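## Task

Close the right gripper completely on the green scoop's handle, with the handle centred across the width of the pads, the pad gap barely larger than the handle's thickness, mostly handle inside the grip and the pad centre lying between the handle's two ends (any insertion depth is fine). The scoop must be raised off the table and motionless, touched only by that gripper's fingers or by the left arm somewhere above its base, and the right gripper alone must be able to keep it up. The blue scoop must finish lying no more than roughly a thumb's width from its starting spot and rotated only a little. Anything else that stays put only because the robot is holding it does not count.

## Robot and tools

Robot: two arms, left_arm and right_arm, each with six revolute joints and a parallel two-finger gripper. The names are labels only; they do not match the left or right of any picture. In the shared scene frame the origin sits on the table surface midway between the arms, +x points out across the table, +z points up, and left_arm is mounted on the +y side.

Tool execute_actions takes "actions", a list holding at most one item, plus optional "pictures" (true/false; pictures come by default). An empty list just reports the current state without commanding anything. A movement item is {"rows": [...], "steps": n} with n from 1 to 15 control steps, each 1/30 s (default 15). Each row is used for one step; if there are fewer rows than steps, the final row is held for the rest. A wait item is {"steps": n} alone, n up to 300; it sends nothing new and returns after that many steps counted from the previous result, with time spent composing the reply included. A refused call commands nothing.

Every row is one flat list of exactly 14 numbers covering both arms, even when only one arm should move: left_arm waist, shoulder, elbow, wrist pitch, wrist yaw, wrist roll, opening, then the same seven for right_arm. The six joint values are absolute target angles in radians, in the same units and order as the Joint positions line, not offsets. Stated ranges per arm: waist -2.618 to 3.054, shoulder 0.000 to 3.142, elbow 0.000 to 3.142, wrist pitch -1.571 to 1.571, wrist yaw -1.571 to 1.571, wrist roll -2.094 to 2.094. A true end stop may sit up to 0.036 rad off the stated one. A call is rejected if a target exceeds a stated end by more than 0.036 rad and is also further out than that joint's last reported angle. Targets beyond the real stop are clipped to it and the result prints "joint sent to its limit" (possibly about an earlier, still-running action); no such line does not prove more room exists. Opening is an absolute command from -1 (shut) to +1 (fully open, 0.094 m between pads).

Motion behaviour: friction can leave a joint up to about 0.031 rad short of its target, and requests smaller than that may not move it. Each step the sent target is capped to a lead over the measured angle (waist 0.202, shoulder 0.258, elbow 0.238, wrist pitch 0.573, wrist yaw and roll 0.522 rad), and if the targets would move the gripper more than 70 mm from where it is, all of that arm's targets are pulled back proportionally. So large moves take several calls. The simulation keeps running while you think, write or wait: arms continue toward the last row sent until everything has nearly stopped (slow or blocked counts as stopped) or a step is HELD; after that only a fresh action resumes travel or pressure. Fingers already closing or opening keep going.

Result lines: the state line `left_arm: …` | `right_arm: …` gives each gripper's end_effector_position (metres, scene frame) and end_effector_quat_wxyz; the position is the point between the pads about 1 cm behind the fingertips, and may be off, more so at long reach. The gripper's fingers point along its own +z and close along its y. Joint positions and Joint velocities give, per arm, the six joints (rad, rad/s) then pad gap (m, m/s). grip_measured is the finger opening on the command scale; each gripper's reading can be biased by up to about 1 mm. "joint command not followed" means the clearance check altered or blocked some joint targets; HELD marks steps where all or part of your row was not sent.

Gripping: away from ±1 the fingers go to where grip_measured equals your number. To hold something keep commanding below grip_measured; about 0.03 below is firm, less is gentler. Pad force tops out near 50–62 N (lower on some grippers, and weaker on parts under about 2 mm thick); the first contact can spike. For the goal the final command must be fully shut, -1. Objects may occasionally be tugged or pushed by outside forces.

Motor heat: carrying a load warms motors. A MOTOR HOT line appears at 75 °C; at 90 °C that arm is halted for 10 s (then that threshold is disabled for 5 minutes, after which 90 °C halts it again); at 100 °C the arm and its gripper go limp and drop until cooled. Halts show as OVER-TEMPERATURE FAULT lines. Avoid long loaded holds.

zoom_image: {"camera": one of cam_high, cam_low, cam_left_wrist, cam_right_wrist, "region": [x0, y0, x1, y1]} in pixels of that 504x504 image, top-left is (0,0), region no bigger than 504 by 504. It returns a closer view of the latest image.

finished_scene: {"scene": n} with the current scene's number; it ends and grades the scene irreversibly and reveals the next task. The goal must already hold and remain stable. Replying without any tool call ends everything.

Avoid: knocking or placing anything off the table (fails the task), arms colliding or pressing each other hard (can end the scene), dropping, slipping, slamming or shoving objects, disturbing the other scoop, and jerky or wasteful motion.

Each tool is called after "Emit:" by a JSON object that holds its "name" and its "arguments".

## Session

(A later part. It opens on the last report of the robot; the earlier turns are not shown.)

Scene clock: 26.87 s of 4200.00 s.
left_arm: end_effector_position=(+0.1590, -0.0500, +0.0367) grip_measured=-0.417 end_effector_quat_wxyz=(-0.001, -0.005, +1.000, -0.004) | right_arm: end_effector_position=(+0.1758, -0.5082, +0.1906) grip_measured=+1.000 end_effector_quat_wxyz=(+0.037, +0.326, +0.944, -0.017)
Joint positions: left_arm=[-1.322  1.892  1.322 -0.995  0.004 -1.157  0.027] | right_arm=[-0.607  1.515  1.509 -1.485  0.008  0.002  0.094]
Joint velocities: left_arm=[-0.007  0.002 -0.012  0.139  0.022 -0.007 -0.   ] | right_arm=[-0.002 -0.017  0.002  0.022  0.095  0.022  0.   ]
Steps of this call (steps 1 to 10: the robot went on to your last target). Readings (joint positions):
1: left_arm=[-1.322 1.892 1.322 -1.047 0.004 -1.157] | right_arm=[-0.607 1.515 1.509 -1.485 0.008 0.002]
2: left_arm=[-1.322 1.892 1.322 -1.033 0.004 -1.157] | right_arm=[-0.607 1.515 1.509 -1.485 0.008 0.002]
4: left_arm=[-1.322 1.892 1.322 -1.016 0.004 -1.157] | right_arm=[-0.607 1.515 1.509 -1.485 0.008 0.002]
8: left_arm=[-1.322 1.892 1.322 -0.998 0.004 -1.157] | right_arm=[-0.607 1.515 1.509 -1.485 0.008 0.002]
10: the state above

Emit:
{"name": "execute_actions", "arguments": {"actions": [{"rows":[[-1.32,1.97,1.31,-0.94,0,-1.15,-0.6,-0.6,1.5,1.5,-1.5,0,0,1]]}]}}

Scene clock: 27.90 s of 4200.00 s.
left_arm: end_effector_position=(+0.1608, -0.0538, +0.0142) grip_measured=-0.417 end_effector_quat_wxyz=(-0.006, -0.005, +1.000, +0.008) | right_arm: end_effector_position=(+0.1758, -0.5082, +0.1906) grip_measured=+1.000 end_effector_quat_wxyz=(+0.037, +0.326, +0.944, -0.017)
Joint positions: left_arm=[-1.322  1.96   1.322 -0.953  0.004 -1.157  0.027] | right_arm=[-0.607  1.515  1.509 -1.485  0.008  0.002  0.094]
Joint velocities: left_arm=[-0.017 -0.002 -0.022 -0.022 -0.007 -0.037 -0.001] | right_arm=[-0.002 -0.002 -0.022 -0.037 -0.066 -0.051  0.   ]
Steps of this call (steps 1 to 16: the robot went on to your last target; steps 17 to 31: all 15 steps of this action). Readings (joint positions):
17: left_arm=[-1.322 1.896 1.322 -0.987 0.004 -1.157] | right_arm=[-0.607 1.515 1.509 -1.485 0.008 0.002]
18: left_arm=[-1.322 1.906 1.322 -0.978 0.004 -1.157] | right_arm=[-0.607 1.515 1.509 -1.485 0.008 0.002]
20: left_arm=[-1.322 1.933 1.322 -0.965 0.004 -1.157] | right_arm=[-0.607 1.515 1.509 -1.485 0.008 0.002]
24: left_arm=[-1.322 1.960 1.322 -0.957 0.004 -1.157] | right_arm=[-0.607 1.515 1.509 -1.485 0.008 0.002]
31: the state above

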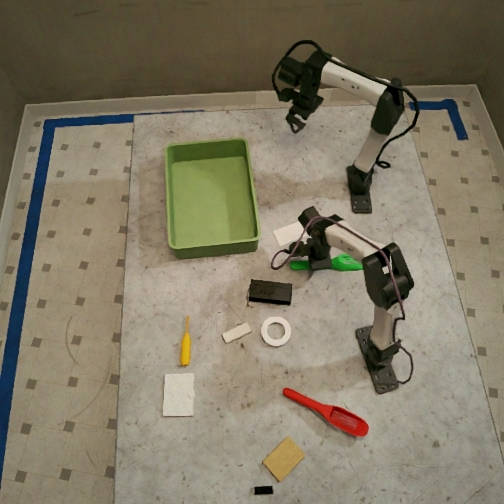

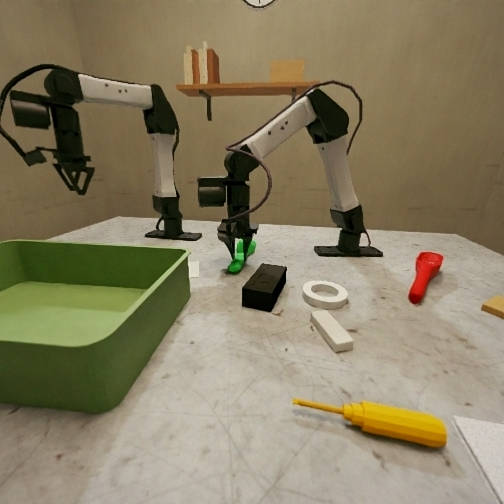

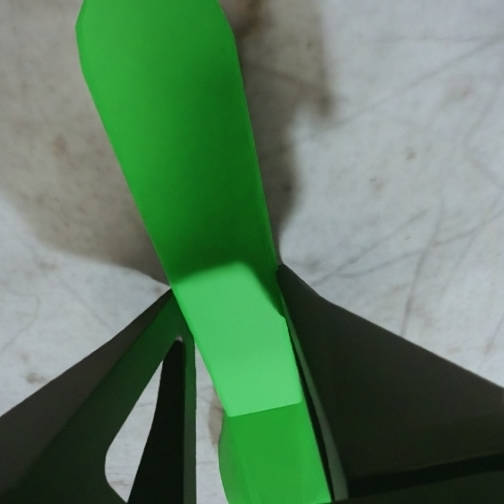

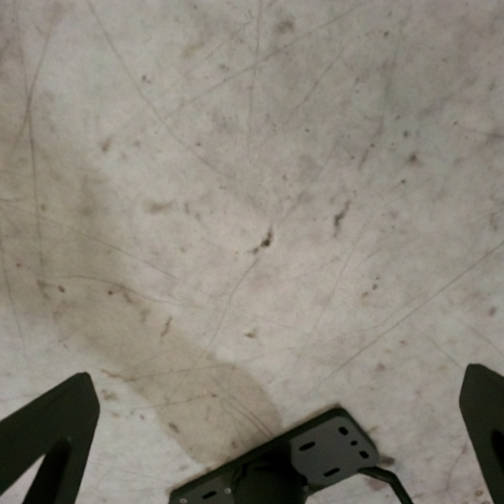

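Emit:
{"name": "execute_actions", "arguments": {"actions": [{"rows":[[-1.32,1.97,1.31,-0.94,0,-1.15,0.6,-0.6,1.5,1.5,-1.5,0,0,1]],"steps":10}], "pictures": false}}

Emit:
{"name": "execute_actions", "arguments": {"actions": [{"rows":[[-1.32,1.6,1.5,-1.4,0,-1.15,0.6,0,1.5,1.5,-1.5,0,0.94,1]],"steps":12}], "pictures": false}}

Emit:
{"name": "execute_actions", "arguments": {"actions": [{"rows":[[0.3,1.3,1.4,-1.4,0,-1.15,0.6,0.3,1.5,1.5,-1.5,0,0.94,1]]}], "pictures": false}}

Emit:
{"name": "execute_actions", "arguments": {"actions": [{"rows":[[0.3,1.3,1.4,-1.4,0,-1.15,0.6,1.0,1.6,1.5,-1.4,0,0.94,1]]}], "pictures": false}}

Emit:
{"name": "execute_actions", "arguments": {"actions": [{"rows":[[0.3,1.3,1.4,-1.4,0,-1.15,0.6,1.0,1.915,1.45,-1.1,0,0.94,1]]}], "pictures": false}}

Emit:
{"name": "execute_actions", "arguments": {"actions": [{"steps":12}]}}

Scene clock: 30.77 s of 4200.00 s.
left_arm: end_effector_position=(+0.1610, -0.0543, +0.0142) grip_measured=+0.598 end_effector_quat_wxyz=(-0.006, -0.005, +1.000, +0.007) | right_arm: end_effector_position=(+0.1758, -0.5082, +0.1906) grip_measured=+1.000 end_effector_quat_wxyz=(+0.037, +0.326, +0.944, -0.017)
Joint positions: left_arm=[-1.322  1.96   1.322 -0.951  0.004 -1.157  0.075] | right_arm=[-0.607  1.515  1.509 -1.485  0.008  0.002  0.094]
Joint velocities: left_arm=[-0.002  0.002 -0.012  0.022 -0.022 -0.022  0.001] | right_arm=[-0.007 -0.002 -0.012  0.007 -0.037 -0.037  0.   ]
Steps of this call (steps 1 to 15: the robot went on to your last target; steps 16 to 76: nothing new was sent; steps 77 to 86: all 10 steps of this action). Readings (joint positions):
77: left_arm=[-1.322 1.960 1.322 -0.952 0.004 -1.157] | right_arm=[-0.607 1.515 1.509 -1.485 0.008 0.002]
78: left_arm=[-1.322 1.960 1.322 -0.952 0.004 -1.157] | right_arm=[-0.607 1.515 1.509 -1.485 0.008 0.002]
80: left_arm=[-1.322 1.960 1.322 -0.952 0.004 -1.157] | right_arm=[-0.607 1.515 1.509 -1.485 0.008 0.002]
84: left_arm=[-1.322 1.960 1.322 -0.951 0.004 -1.157] | right_arm=[-0.607 1.515 1.509 -1.485 0.008 0.002]
86: the state above

Scene clock: 31.17 s of 4200.00 s.
left_arm: end_effector_position=(+0.1472, -0.0238, +0.1804) grip_measured=+0.598 end_effector_quat_wxyz=(+0.037, -0.005, +0.995, -0.089) | right_arm: end_effector_position=(+0.2336, -0.3528, +0.1906) grip_measured=+1.000 end_effector_quat_wxyz=(+0.036, +0.427, +0.903, +0.018)
Joint positions: left_arm=[-1.322  1.568  1.504 -1.314  0.004 -1.157  0.075] | right_arm=[ 0.008  1.515  1.509 -1.485 -0.005  0.836  0.094]
Joint velocities: left_arm=[ 0.007 -0.198  0.037 -0.476 -0.037 -0.022 -0.   ] | right_arm=[-0.007  0.002  0.002  0.022 -0.007  0.637  0.   ]
Steps of this call (steps 1 to 12: all 12 steps of this action). Readings (joint positions):
1: left_arm=[-1.322 1.952 1.331 -0.974 0.004 -1.157] | right_arm=[-0.586 1.515 1.509 -1.485 0.017 0.078]
2: left_arm=[-1.322 1.934 1.343 -1.019 0.004 -1.157] | right_arm=[-0.534 1.515 1.509 -1.485 0.020 0.179]
4: left_arm=[-1.322 1.863 1.375 -1.096 0.004 -1.157] | right_arm=[-0.395 1.515 1.509 -1.485 0.018 0.375]
8: left_arm=[-1.322 1.676 1.454 -1.220 0.004 -1.157] | right_arm=[-0.110 1.515 1.509 -1.485 0.011 0.698]
12: the state above

Scene clock: 31.67 s of 4200.00 s.
left_arm: end_effector_position=(+0.2788, +0.2197, +0.2298) grip_measured=+0.598 end_effector_quat_wxyz=(+0.135, -0.468, +0.867, -0.106) | right_arm: end_effector_position=(+0.2251, -0.2728, +0.1906) grip_measured=+1.000 end_effector_quat_wxyz=(+0.032, +0.333, +0.942, +0.024)
Joint positions: left_arm=[-0.341  1.29   1.432 -1.368  0.002 -1.156  0.075] | right_arm=[ 0.307  1.515  1.509 -1.485 -0.005  0.931  0.094]
Joint velocities: left_arm=[ 2.068  0.002  0.007 -0.007  0.007 -0.007  0.   ] | right_arm=[-0.022 -0.017  0.002 -0.022  0.037  0.022  0.   ]
Steps of this call (steps 1 to 15: all 15 steps of this action). Readings (joint positions):
1: left_arm=[-1.308 1.544 1.493 -1.314 0.011 -1.156] | right_arm=[0.028 1.515 1.509 -1.485 0.006 0.858]
2: left_arm=[-1.271 1.506 1.465 -1.314 0.015 -1.156] | right_arm=[0.079 1.515 1.509 -1.485 0.012 0.874]
4: left_arm=[-1.151 1.408 1.434 -1.337 0.015 -1.156] | right_arm=[0.212 1.515 1.509 -1.485 0.009 0.896]
8: left_arm=[-0.850 1.289 1.432 -1.362 0.005 -1.156] | right_arm=[0.308 1.515 1.509 -1.485 -0.005 0.917]
15: the state above

Scene clock: 32.17 s of 4200.00 s.
left_arm: end_effector_position=(+0.2498, +0.3844, +0.2288) grip_measured=+0.598 end_effector_quat_wxyz=(+0.157, -0.719, +0.675, -0.051) | right_arm: end_effector_position=(+0.1334, -0.0969, +0.1690) grip_measured=+1.000 end_effector_quat_wxyz=(+0.019, -0.012, +0.999, +0.034)
Joint positions: left_arm=[ 0.301  1.29   1.432 -1.381 -0.008 -1.156  0.075] | right_arm=[ 1.014  1.603  1.509 -1.399 -0.009  0.935  0.094]
Joint velocities: left_arm=[-0.002 -0.007  0.012 -0.081  0.007 -0.051  0.   ] | right_arm=[-0.061 -0.022 -0.002 -0.022  0.022  0.007  0.   ]
Steps of this call (steps 1 to 15: all 15 steps of this action). Readings (joint positions):
1: left_arm=[-0.268 1.290 1.432 -1.368 0.002 -1.156] | right_arm=[0.328 1.521 1.509 -1.483 0.006 0.934]
2: left_arm=[-0.195 1.290 1.432 -1.368 0.002 -1.156] | right_arm=[0.379 1.532 1.509 -1.472 0.012 0.935]
4: left_arm=[-0.050 1.290 1.432 -1.368 0.001 -1.156] | right_arm=[0.515 1.568 1.509 -1.445 0.012 0.935]
8: left_arm=[0.232 1.290 1.432 -1.368 -0.002 -1.156] | right_arm=[0.796 1.603 1.509 -1.406 0.008 0.935]
15: the state above

Scene clock: 32.67 s of 4200.00 s.
left_arm: end_effector_position=(+0.2492, +0.3841, +0.2285) grip_measured=+0.598 end_effector_quat_wxyz=(+0.156, -0.719, +0.676, -0.051) | right_arm: end_effector_position=(+0.1643, -0.0535, +0.0562) grip_measured=+1.000 end_effector_quat_wxyz=(-0.013, -0.011, +1.000, -0.011)
Joint positions: left_arm=[ 0.301  1.29   1.432 -1.384 -0.008 -1.156  0.075] | right_arm=[ 1.012  1.931  1.456 -1.128 -0.009  0.935  0.094]
Joint velocities: left_arm=[-0.002 -0.007 -0.007  0.051  0.007 -0.11   0.   ] | right_arm=[ 0.007 -0.017 -0.007  0.051  0.095  0.037  0.   ]
Steps of this call (steps 1 to 15: all 15 steps of this action). Readings (joint positions):
1: left_arm=[0.301 1.290 1.432 -1.381 -0.008 -1.156] | right_arm=[1.012 1.616 1.509 -1.391 -0.009 0.935]
2: left_arm=[0.301 1.290 1.432 -1.382 -0.008 -1.156] | right_arm=[1.012 1.640 1.509 -1.363 -0.009 0.935]
4: left_arm=[0.301 1.290 1.432 -1.383 -0.008 -1.156] | right_arm=[1.012 1.728 1.509 -1.304 -0.009 0.935]
8: left_arm=[0.301 1.290 1.432 -1.383 -0.008 -1.156] | right_arm=[1.012 1.902 1.478 -1.177 -0.009 0.935]
15: the state above

Scene clock: 33.07 s of 4200.00 s.
left_arm: end_effector_position=(+0.2492, +0.3841, +0.2285) grip_measured=+0.598 end_effector_quat_wxyz=(+0.156, -0.719, +0.676, -0.051) | right_arm: end_effector_position=(+0.1660, -0.0511, +0.0562) grip_measured=+1.000 end_effector_quat_wxyz=(-0.009, -0.011, +1.000, -0.006)
Joint positions: left_arm=[ 0.301  1.29   1.432 -1.384 -0.008 -1.156  0.075] | right_arm=[ 1.012  1.931  1.456 -1.117 -0.009  0.935  0.094]
Joint velocities: left_arm=[ 0.007 -0.002 -0.012  0.037 -0.022  0.066 -0.001] | right_arm=[-0.002 -0.007  0.002  0.066  0.051  0.007  0.   ]
Steps of this call (steps 1 to 12: the robot went on to your last target). Readings (joint positions):
1: left_arm=[0.301 1.290 1.432 -1.384 -0.008 -1.156] | right_arm=[1.012 1.931 1.456 -1.126 -0.009 0.935]
2: left_arm=[0.301 1.290 1.432 -1.384 -0.008 -1.156] | right_arm=[1.012 1.931 1.456 -1.123 -0.009 0.935]
4: left_arm=[0.301 1.290 1.432 -1.384 -0.008 -1.156] | right_arm=[1.012 1.931 1.456 -1.120 -0.009 0.935]
8: left_arm=[0.301 1.290 1.432 -1.384 -0.008 -1.156] | right_arm=[1.012 1.931 1.456 -1.118 -0.009 0.935]
12: the state above

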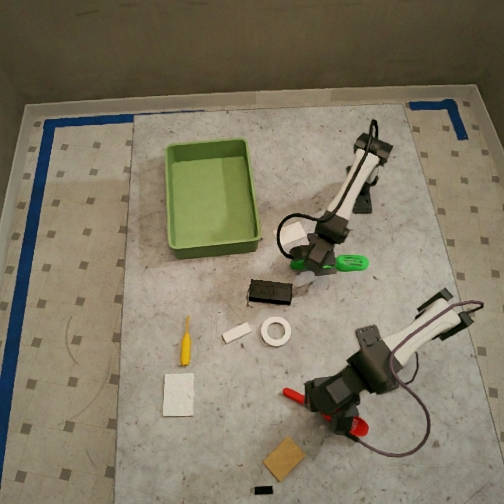

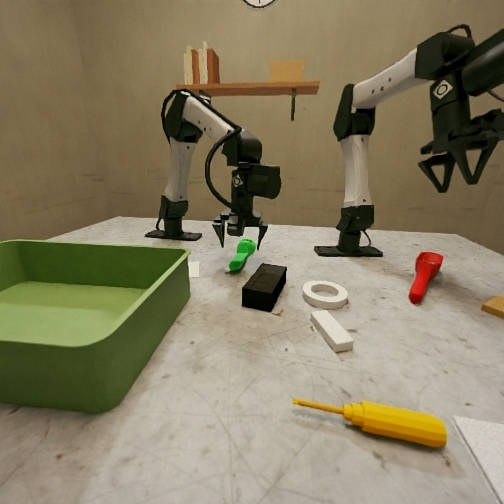

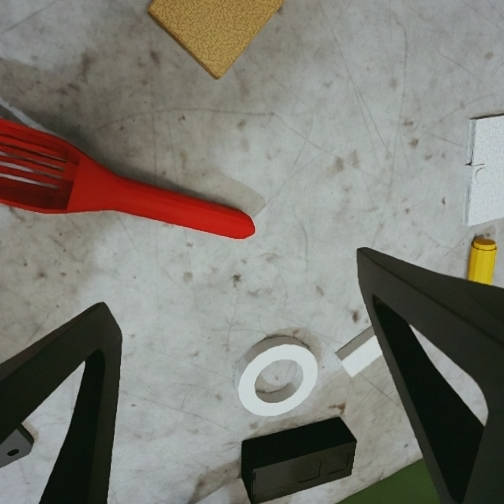

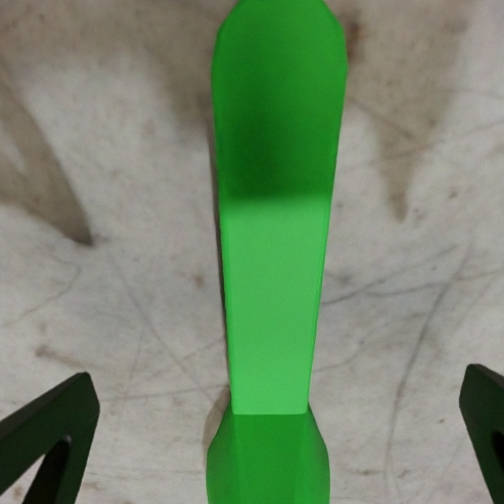

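Emit:
{"name": "execute_actions", "arguments": {"actions": [{"rows":[[0.3,1.3,1.4,-1.4,0,-1.15,0.6,0.97,1.975,1.345,-0.93,0,0.94,0.6]]}], "pictures": false}}

Emit:
{"name": "execute_actions", "arguments": {"actions": [{"steps":8}]}}

Scene clock: 34.30 s of 4200.00 s.
left_arm: end_effector_position=(+0.2492, +0.3841, +0.2285) grip_measured=+0.598 end_effector_quat_wxyz=(+0.156, -0.719, +0.676, -0.051) | right_arm: end_effector_position=(+0.1809, -0.0525, +0.0207) grip_measured=+0.602 end_effector_quat_wxyz=(+0.000, +0.007, +1.000, +0.008)
Joint positions: left_arm=[ 0.301  1.29   1.432 -1.384 -0.008 -1.156  0.075] | right_arm=[ 0.977  1.969  1.363 -0.952 -0.009  0.935  0.075]
Joint velocities: left_arm=[-0.007 -0.017 -0.002  0.037  0.037  0.066  0.001] | right_arm=[-0.012 -0.017 -0.002  0.037 -0.007 -0.037 -0.001]
Steps of this call (steps 1 to 22: the robot went on to your last target; steps 23 to 37: all 15 steps of this action). Readings (joint positions):
23: left_arm=[0.301 1.290 1.432 -1.384 -0.008 -1.156] | right_arm=[1.010 1.932 1.443 -1.094 -0.009 0.935]
24: left_arm=[0.301 1.290 1.432 -1.384 -0.008 -1.156] | right_arm=[1.005 1.932 1.424 -1.059 -0.009 0.935]
26: left_arm=[0.301 1.290 1.432 -1.384 -0.008 -1.156] | right_arm=[0.989 1.948 1.387 -1.015 -0.009 0.935]
30: left_arm=[0.301 1.290 1.432 -1.384 -0.008 -1.156] | right_arm=[0.977 1.969 1.363 -0.981 -0.009 0.935]
37: the state above

Scene clock: 34.57 s of 4200.00 s.
left_arm: end_effector_position=(+0.2492, +0.3841, +0.2285) grip_measured=+0.598 end_effector_quat_wxyz=(+0.156, -0.719, +0.676, -0.051) | right_arm: end_effector_position=(+0.1816, -0.0515, +0.0207) grip_measured=+0.602 end_effector_quat_wxyz=(+0.002, +0.007, +1.000, +0.010)
Joint positions: left_arm=[ 0.301  1.29   1.432 -1.384 -0.008 -1.156  0.075] | right_arm=[ 0.977  1.969  1.363 -0.947 -0.009  0.935  0.075]
Joint velocities: left_arm=[-0.007 -0.017  0.002 -0.081  0.066  0.007  0.002] | right_arm=[-0.002 -0.017  0.002  0.051  0.022  0.066  0.   ]
Steps of this call (steps 1 to 8: the robot went on to your last target). Readings (joint positions):
1: left_arm=[0.301 1.290 1.432 -1.384 -0.008 -1.156] | right_arm=[0.977 1.969 1.363 -0.951 -0.009 0.935]
2: left_arm=[0.301 1.290 1.432 -1.384 -0.008 -1.156] | right_arm=[0.977 1.969 1.363 -0.950 -0.009 0.935]
4: left_arm=[0.301 1.290 1.432 -1.384 -0.008 -1.156] | right_arm=[0.977 1.969 1.363 -0.948 -0.009 0.935]
8: the state above

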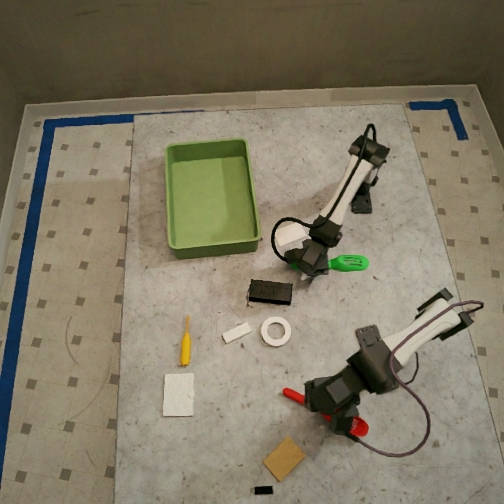

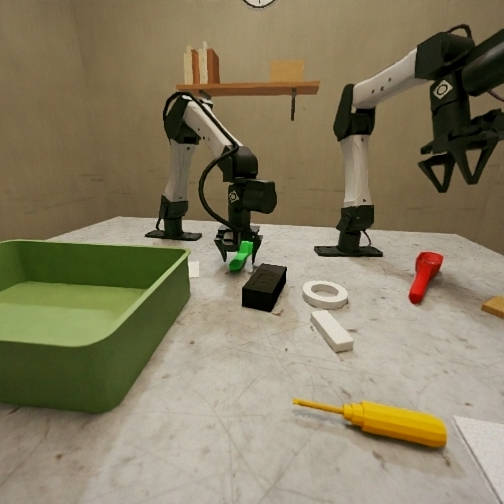

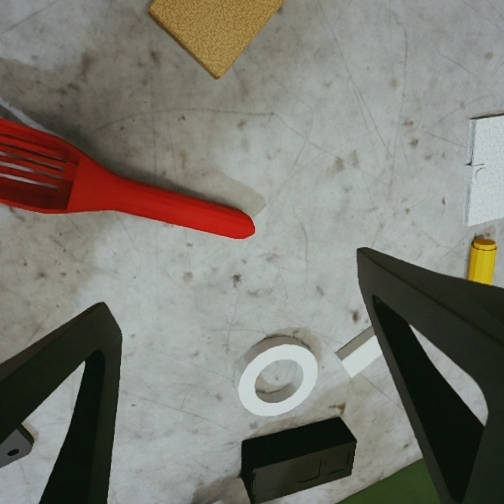

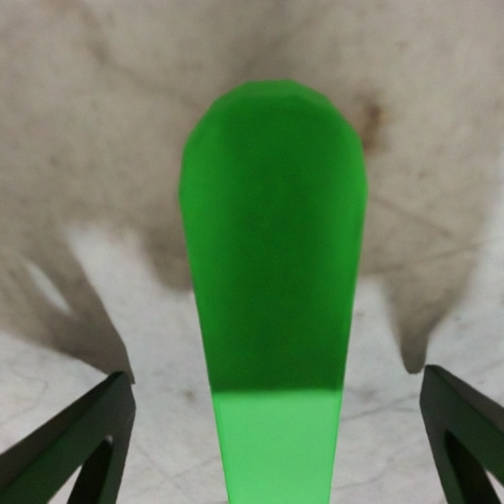

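Tips are nearly at the table already; close and lift.

Emit:
{"name": "execute_actions", "arguments": {"actions": [{"rows":[[0.3,1.3,1.4,-1.4,0,-1.15,0.6,0.97,1.975,1.345,-0.93,0,0.94,-1]]}], "pictures": false}}

Emit:
{"name": "execute_actions", "arguments": {"actions": [{"rows":[[0.3,1.3,1.4,-1.4,0,-1.15,0.6,0.97,1.93,1.36,-0.97,0,0.94,-1],[0.3,1.3,1.4,-1.4,0,-1.15,0.6,0.97,1.89,1.36,-1.01,0,0.94,-1],[0.3,1.3,1.4,-1.4,0,-1.15,0.6,0.97,1.85,1.36,-1.05,0,0.94,-1],[0.3,1.3,1.4,-1.4,0,-1.15,0.6,0.97,1.8,1.36,-1.1,0,0.94,-1],[0.3,1.3,1.4,-1.4,0,-1.15,0.6,0.97,1.75,1.36,-1.15,0,0.94,-1],[0.3,1.3,1.4,-1.4,0,-1.15,0.6,0.97,1.68,1.36,-1.25,0,0.94,-1]]}], "pictures": false}}

Emit:
{"name": "execute_actions", "arguments": {"actions": [{"steps":25}]}}

Scene clock: 36.77 s of 4200.00 s.
left_arm: end_effector_position=(+0.2491, +0.3840, +0.2285) grip_measured=+0.598 end_effector_quat_wxyz=(+0.156, -0.719, +0.676, -0.051) | right_arm: end_effector_position=(+0.1820, -0.0512, +0.0208) grip_measured=-0.393 end_effector_quat_wxyz=(+0.003, +0.007, +1.000, +0.010)
Joint positions: left_arm=[ 0.301  1.29   1.432 -1.384 -0.008 -1.156  0.075] | right_arm=[ 0.977  1.969  1.363 -0.945 -0.008  0.936  0.029]
Joint velocities: left_arm=[ 0.002 -0.007 -0.002 -0.095 -0.007 -0.037  0.001] | right_arm=[ 0.007 -0.002  0.007  0.022 -0.007  0.007 -0.   ]
Steps of this call (steps 1 to 15: the robot went on to your last target; steps 16 to 51: nothing new was sent; steps 52 to 66: all 15 steps of this action). Readings (joint positions):
52: left_arm=[0.301 1.290 1.432 -1.384 -0.008 -1.156] | right_arm=[0.977 1.969 1.363 -0.946 -0.009 0.935]
53: left_arm=[0.301 1.290 1.432 -1.384 -0.008 -1.156] | right_arm=[0.977 1.969 1.363 -0.946 -0.009 0.935]
55: left_arm=[0.301 1.290 1.432 -1.384 -0.008 -1.156] | right_arm=[0.977 1.969 1.363 -0.946 -0.008 0.935]
59: left_arm=[0.301 1.290 1.432 -1.384 -0.008 -1.156] | right_arm=[0.977 1.969 1.363 -0.945 -0.008 0.936]
66: the state above

Scene clock: 37.27 s of 4200.00 s.
left_arm: end_effector_position=(+0.2491, +0.3840, +0.2285) grip_measured=+0.598 end_effector_quat_wxyz=(+0.156, -0.719, +0.676, -0.051) | right_arm: end_effector_position=(+0.1504, -0.0928, +0.1150) grip_measured=-0.393 end_effector_quat_wxyz=(+0.013, +0.007, +1.000, +0.025)
Joint positions: left_arm=[ 0.301  1.29   1.432 -1.384 -0.008 -1.156  0.075] | right_arm=[ 0.977  1.666  1.363 -1.212 -0.008  0.936  0.029]
Joint velocities: left_arm=[ 0.017 -0.002  0.012  0.066 -0.037  0.007  0.001] | right_arm=[ 0.002 -0.012 -0.022 -0.168 -0.022 -0.037  0.   ]
Steps of this call (steps 1 to 15: all 15 steps of this action). Readings (joint positions):
1: left_arm=[0.301 1.290 1.432 -1.384 -0.008 -1.156] | right_arm=[0.977 1.967 1.363 -0.946 -0.008 0.936]
2: left_arm=[0.301 1.290 1.432 -1.384 -0.008 -1.156] | right_arm=[0.977 1.961 1.363 -0.950 -0.008 0.936]
4: left_arm=[0.301 1.290 1.432 -1.384 -0.008 -1.156] | right_arm=[0.977 1.920 1.363 -0.981 -0.008 0.936]
8: left_arm=[0.301 1.290 1.432 -1.384 -0.008 -1.156] | right_arm=[0.977 1.736 1.363 -1.103 -0.008 0.936]
15: the state above

Scene clock: 38.10 s of 4200.00 s.
left_arm: end_effector_position=(+0.2491, +0.3840, +0.2285) grip_measured=+0.598 end_effector_quat_wxyz=(+0.156, -0.719, +0.676, -0.051) | right_arm: end_effector_position=(+0.1474, -0.0968, +0.1148) grip_measured=-0.393 end_effector_quat_wxyz=(+0.007, +0.007, +1.000, +0.017)
Joint positions: left_arm=[ 0.301  1.29   1.432 -1.384 -0.008 -1.156  0.075] | right_arm=[ 0.977  1.666  1.363 -1.233 -0.008  0.936  0.029]
Joint velocities: left_arm=[ 0.002  0.002 -0.007  0.022  0.051 -0.022  0.   ] | right_arm=[-0.012  0.007 -0.007  0.022 -0.007 -0.051  0.   ]
Steps of this call (steps 1 to 25: the robot went on to your last target). Readings (joint positions):
1: left_arm=[0.301 1.290 1.432 -1.384 -0.008 -1.156] | right_arm=[0.977 1.666 1.363 -1.217 -0.008 0.936]
2: left_arm=[0.301 1.290 1.432 -1.384 -0.008 -1.156] | right_arm=[0.977 1.666 1.363 -1.220 -0.008 0.936]
4: left_arm=[0.301 1.290 1.432 -1.384 -0.008 -1.156] | right_arm=[0.977 1.666 1.363 -1.226 -0.008 0.936]
8: left_arm=[0.301 1.290 1.432 -1.384 -0.008 -1.156] | right_arm=[0.977 1.666 1.363 -1.230 -0.008 0.936]
25: the state above

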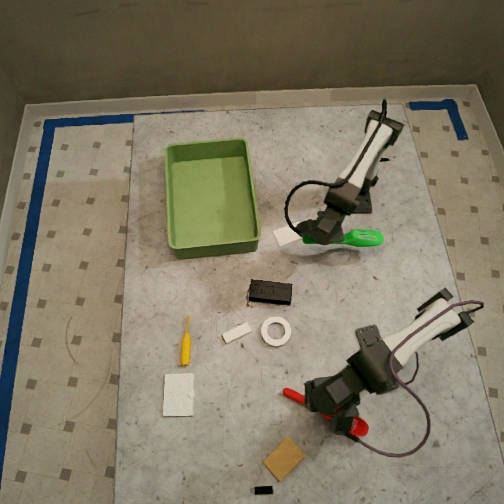

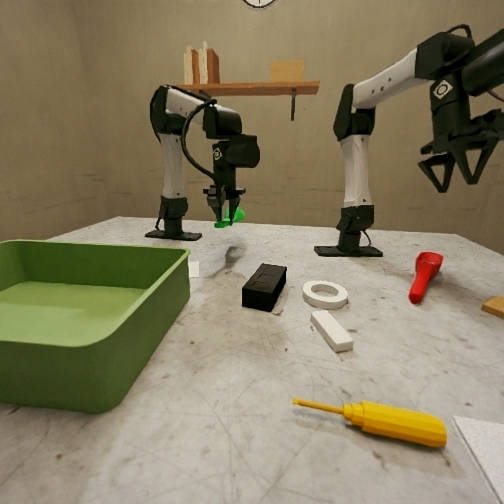

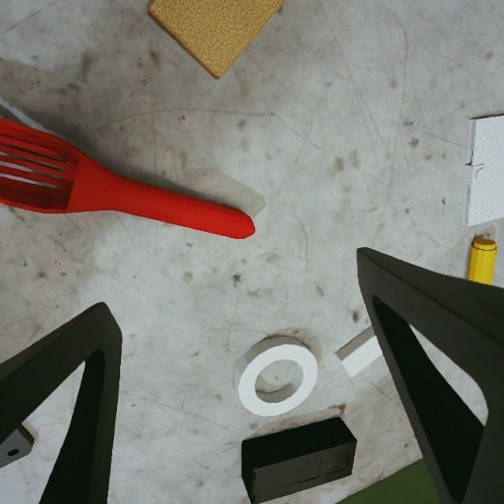

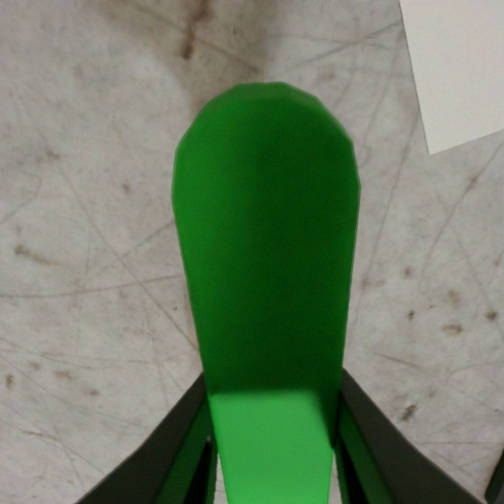

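Emit:
{"name": "finished_scene", "arguments": {"scene": 1}}

The scene is finished: the task was done.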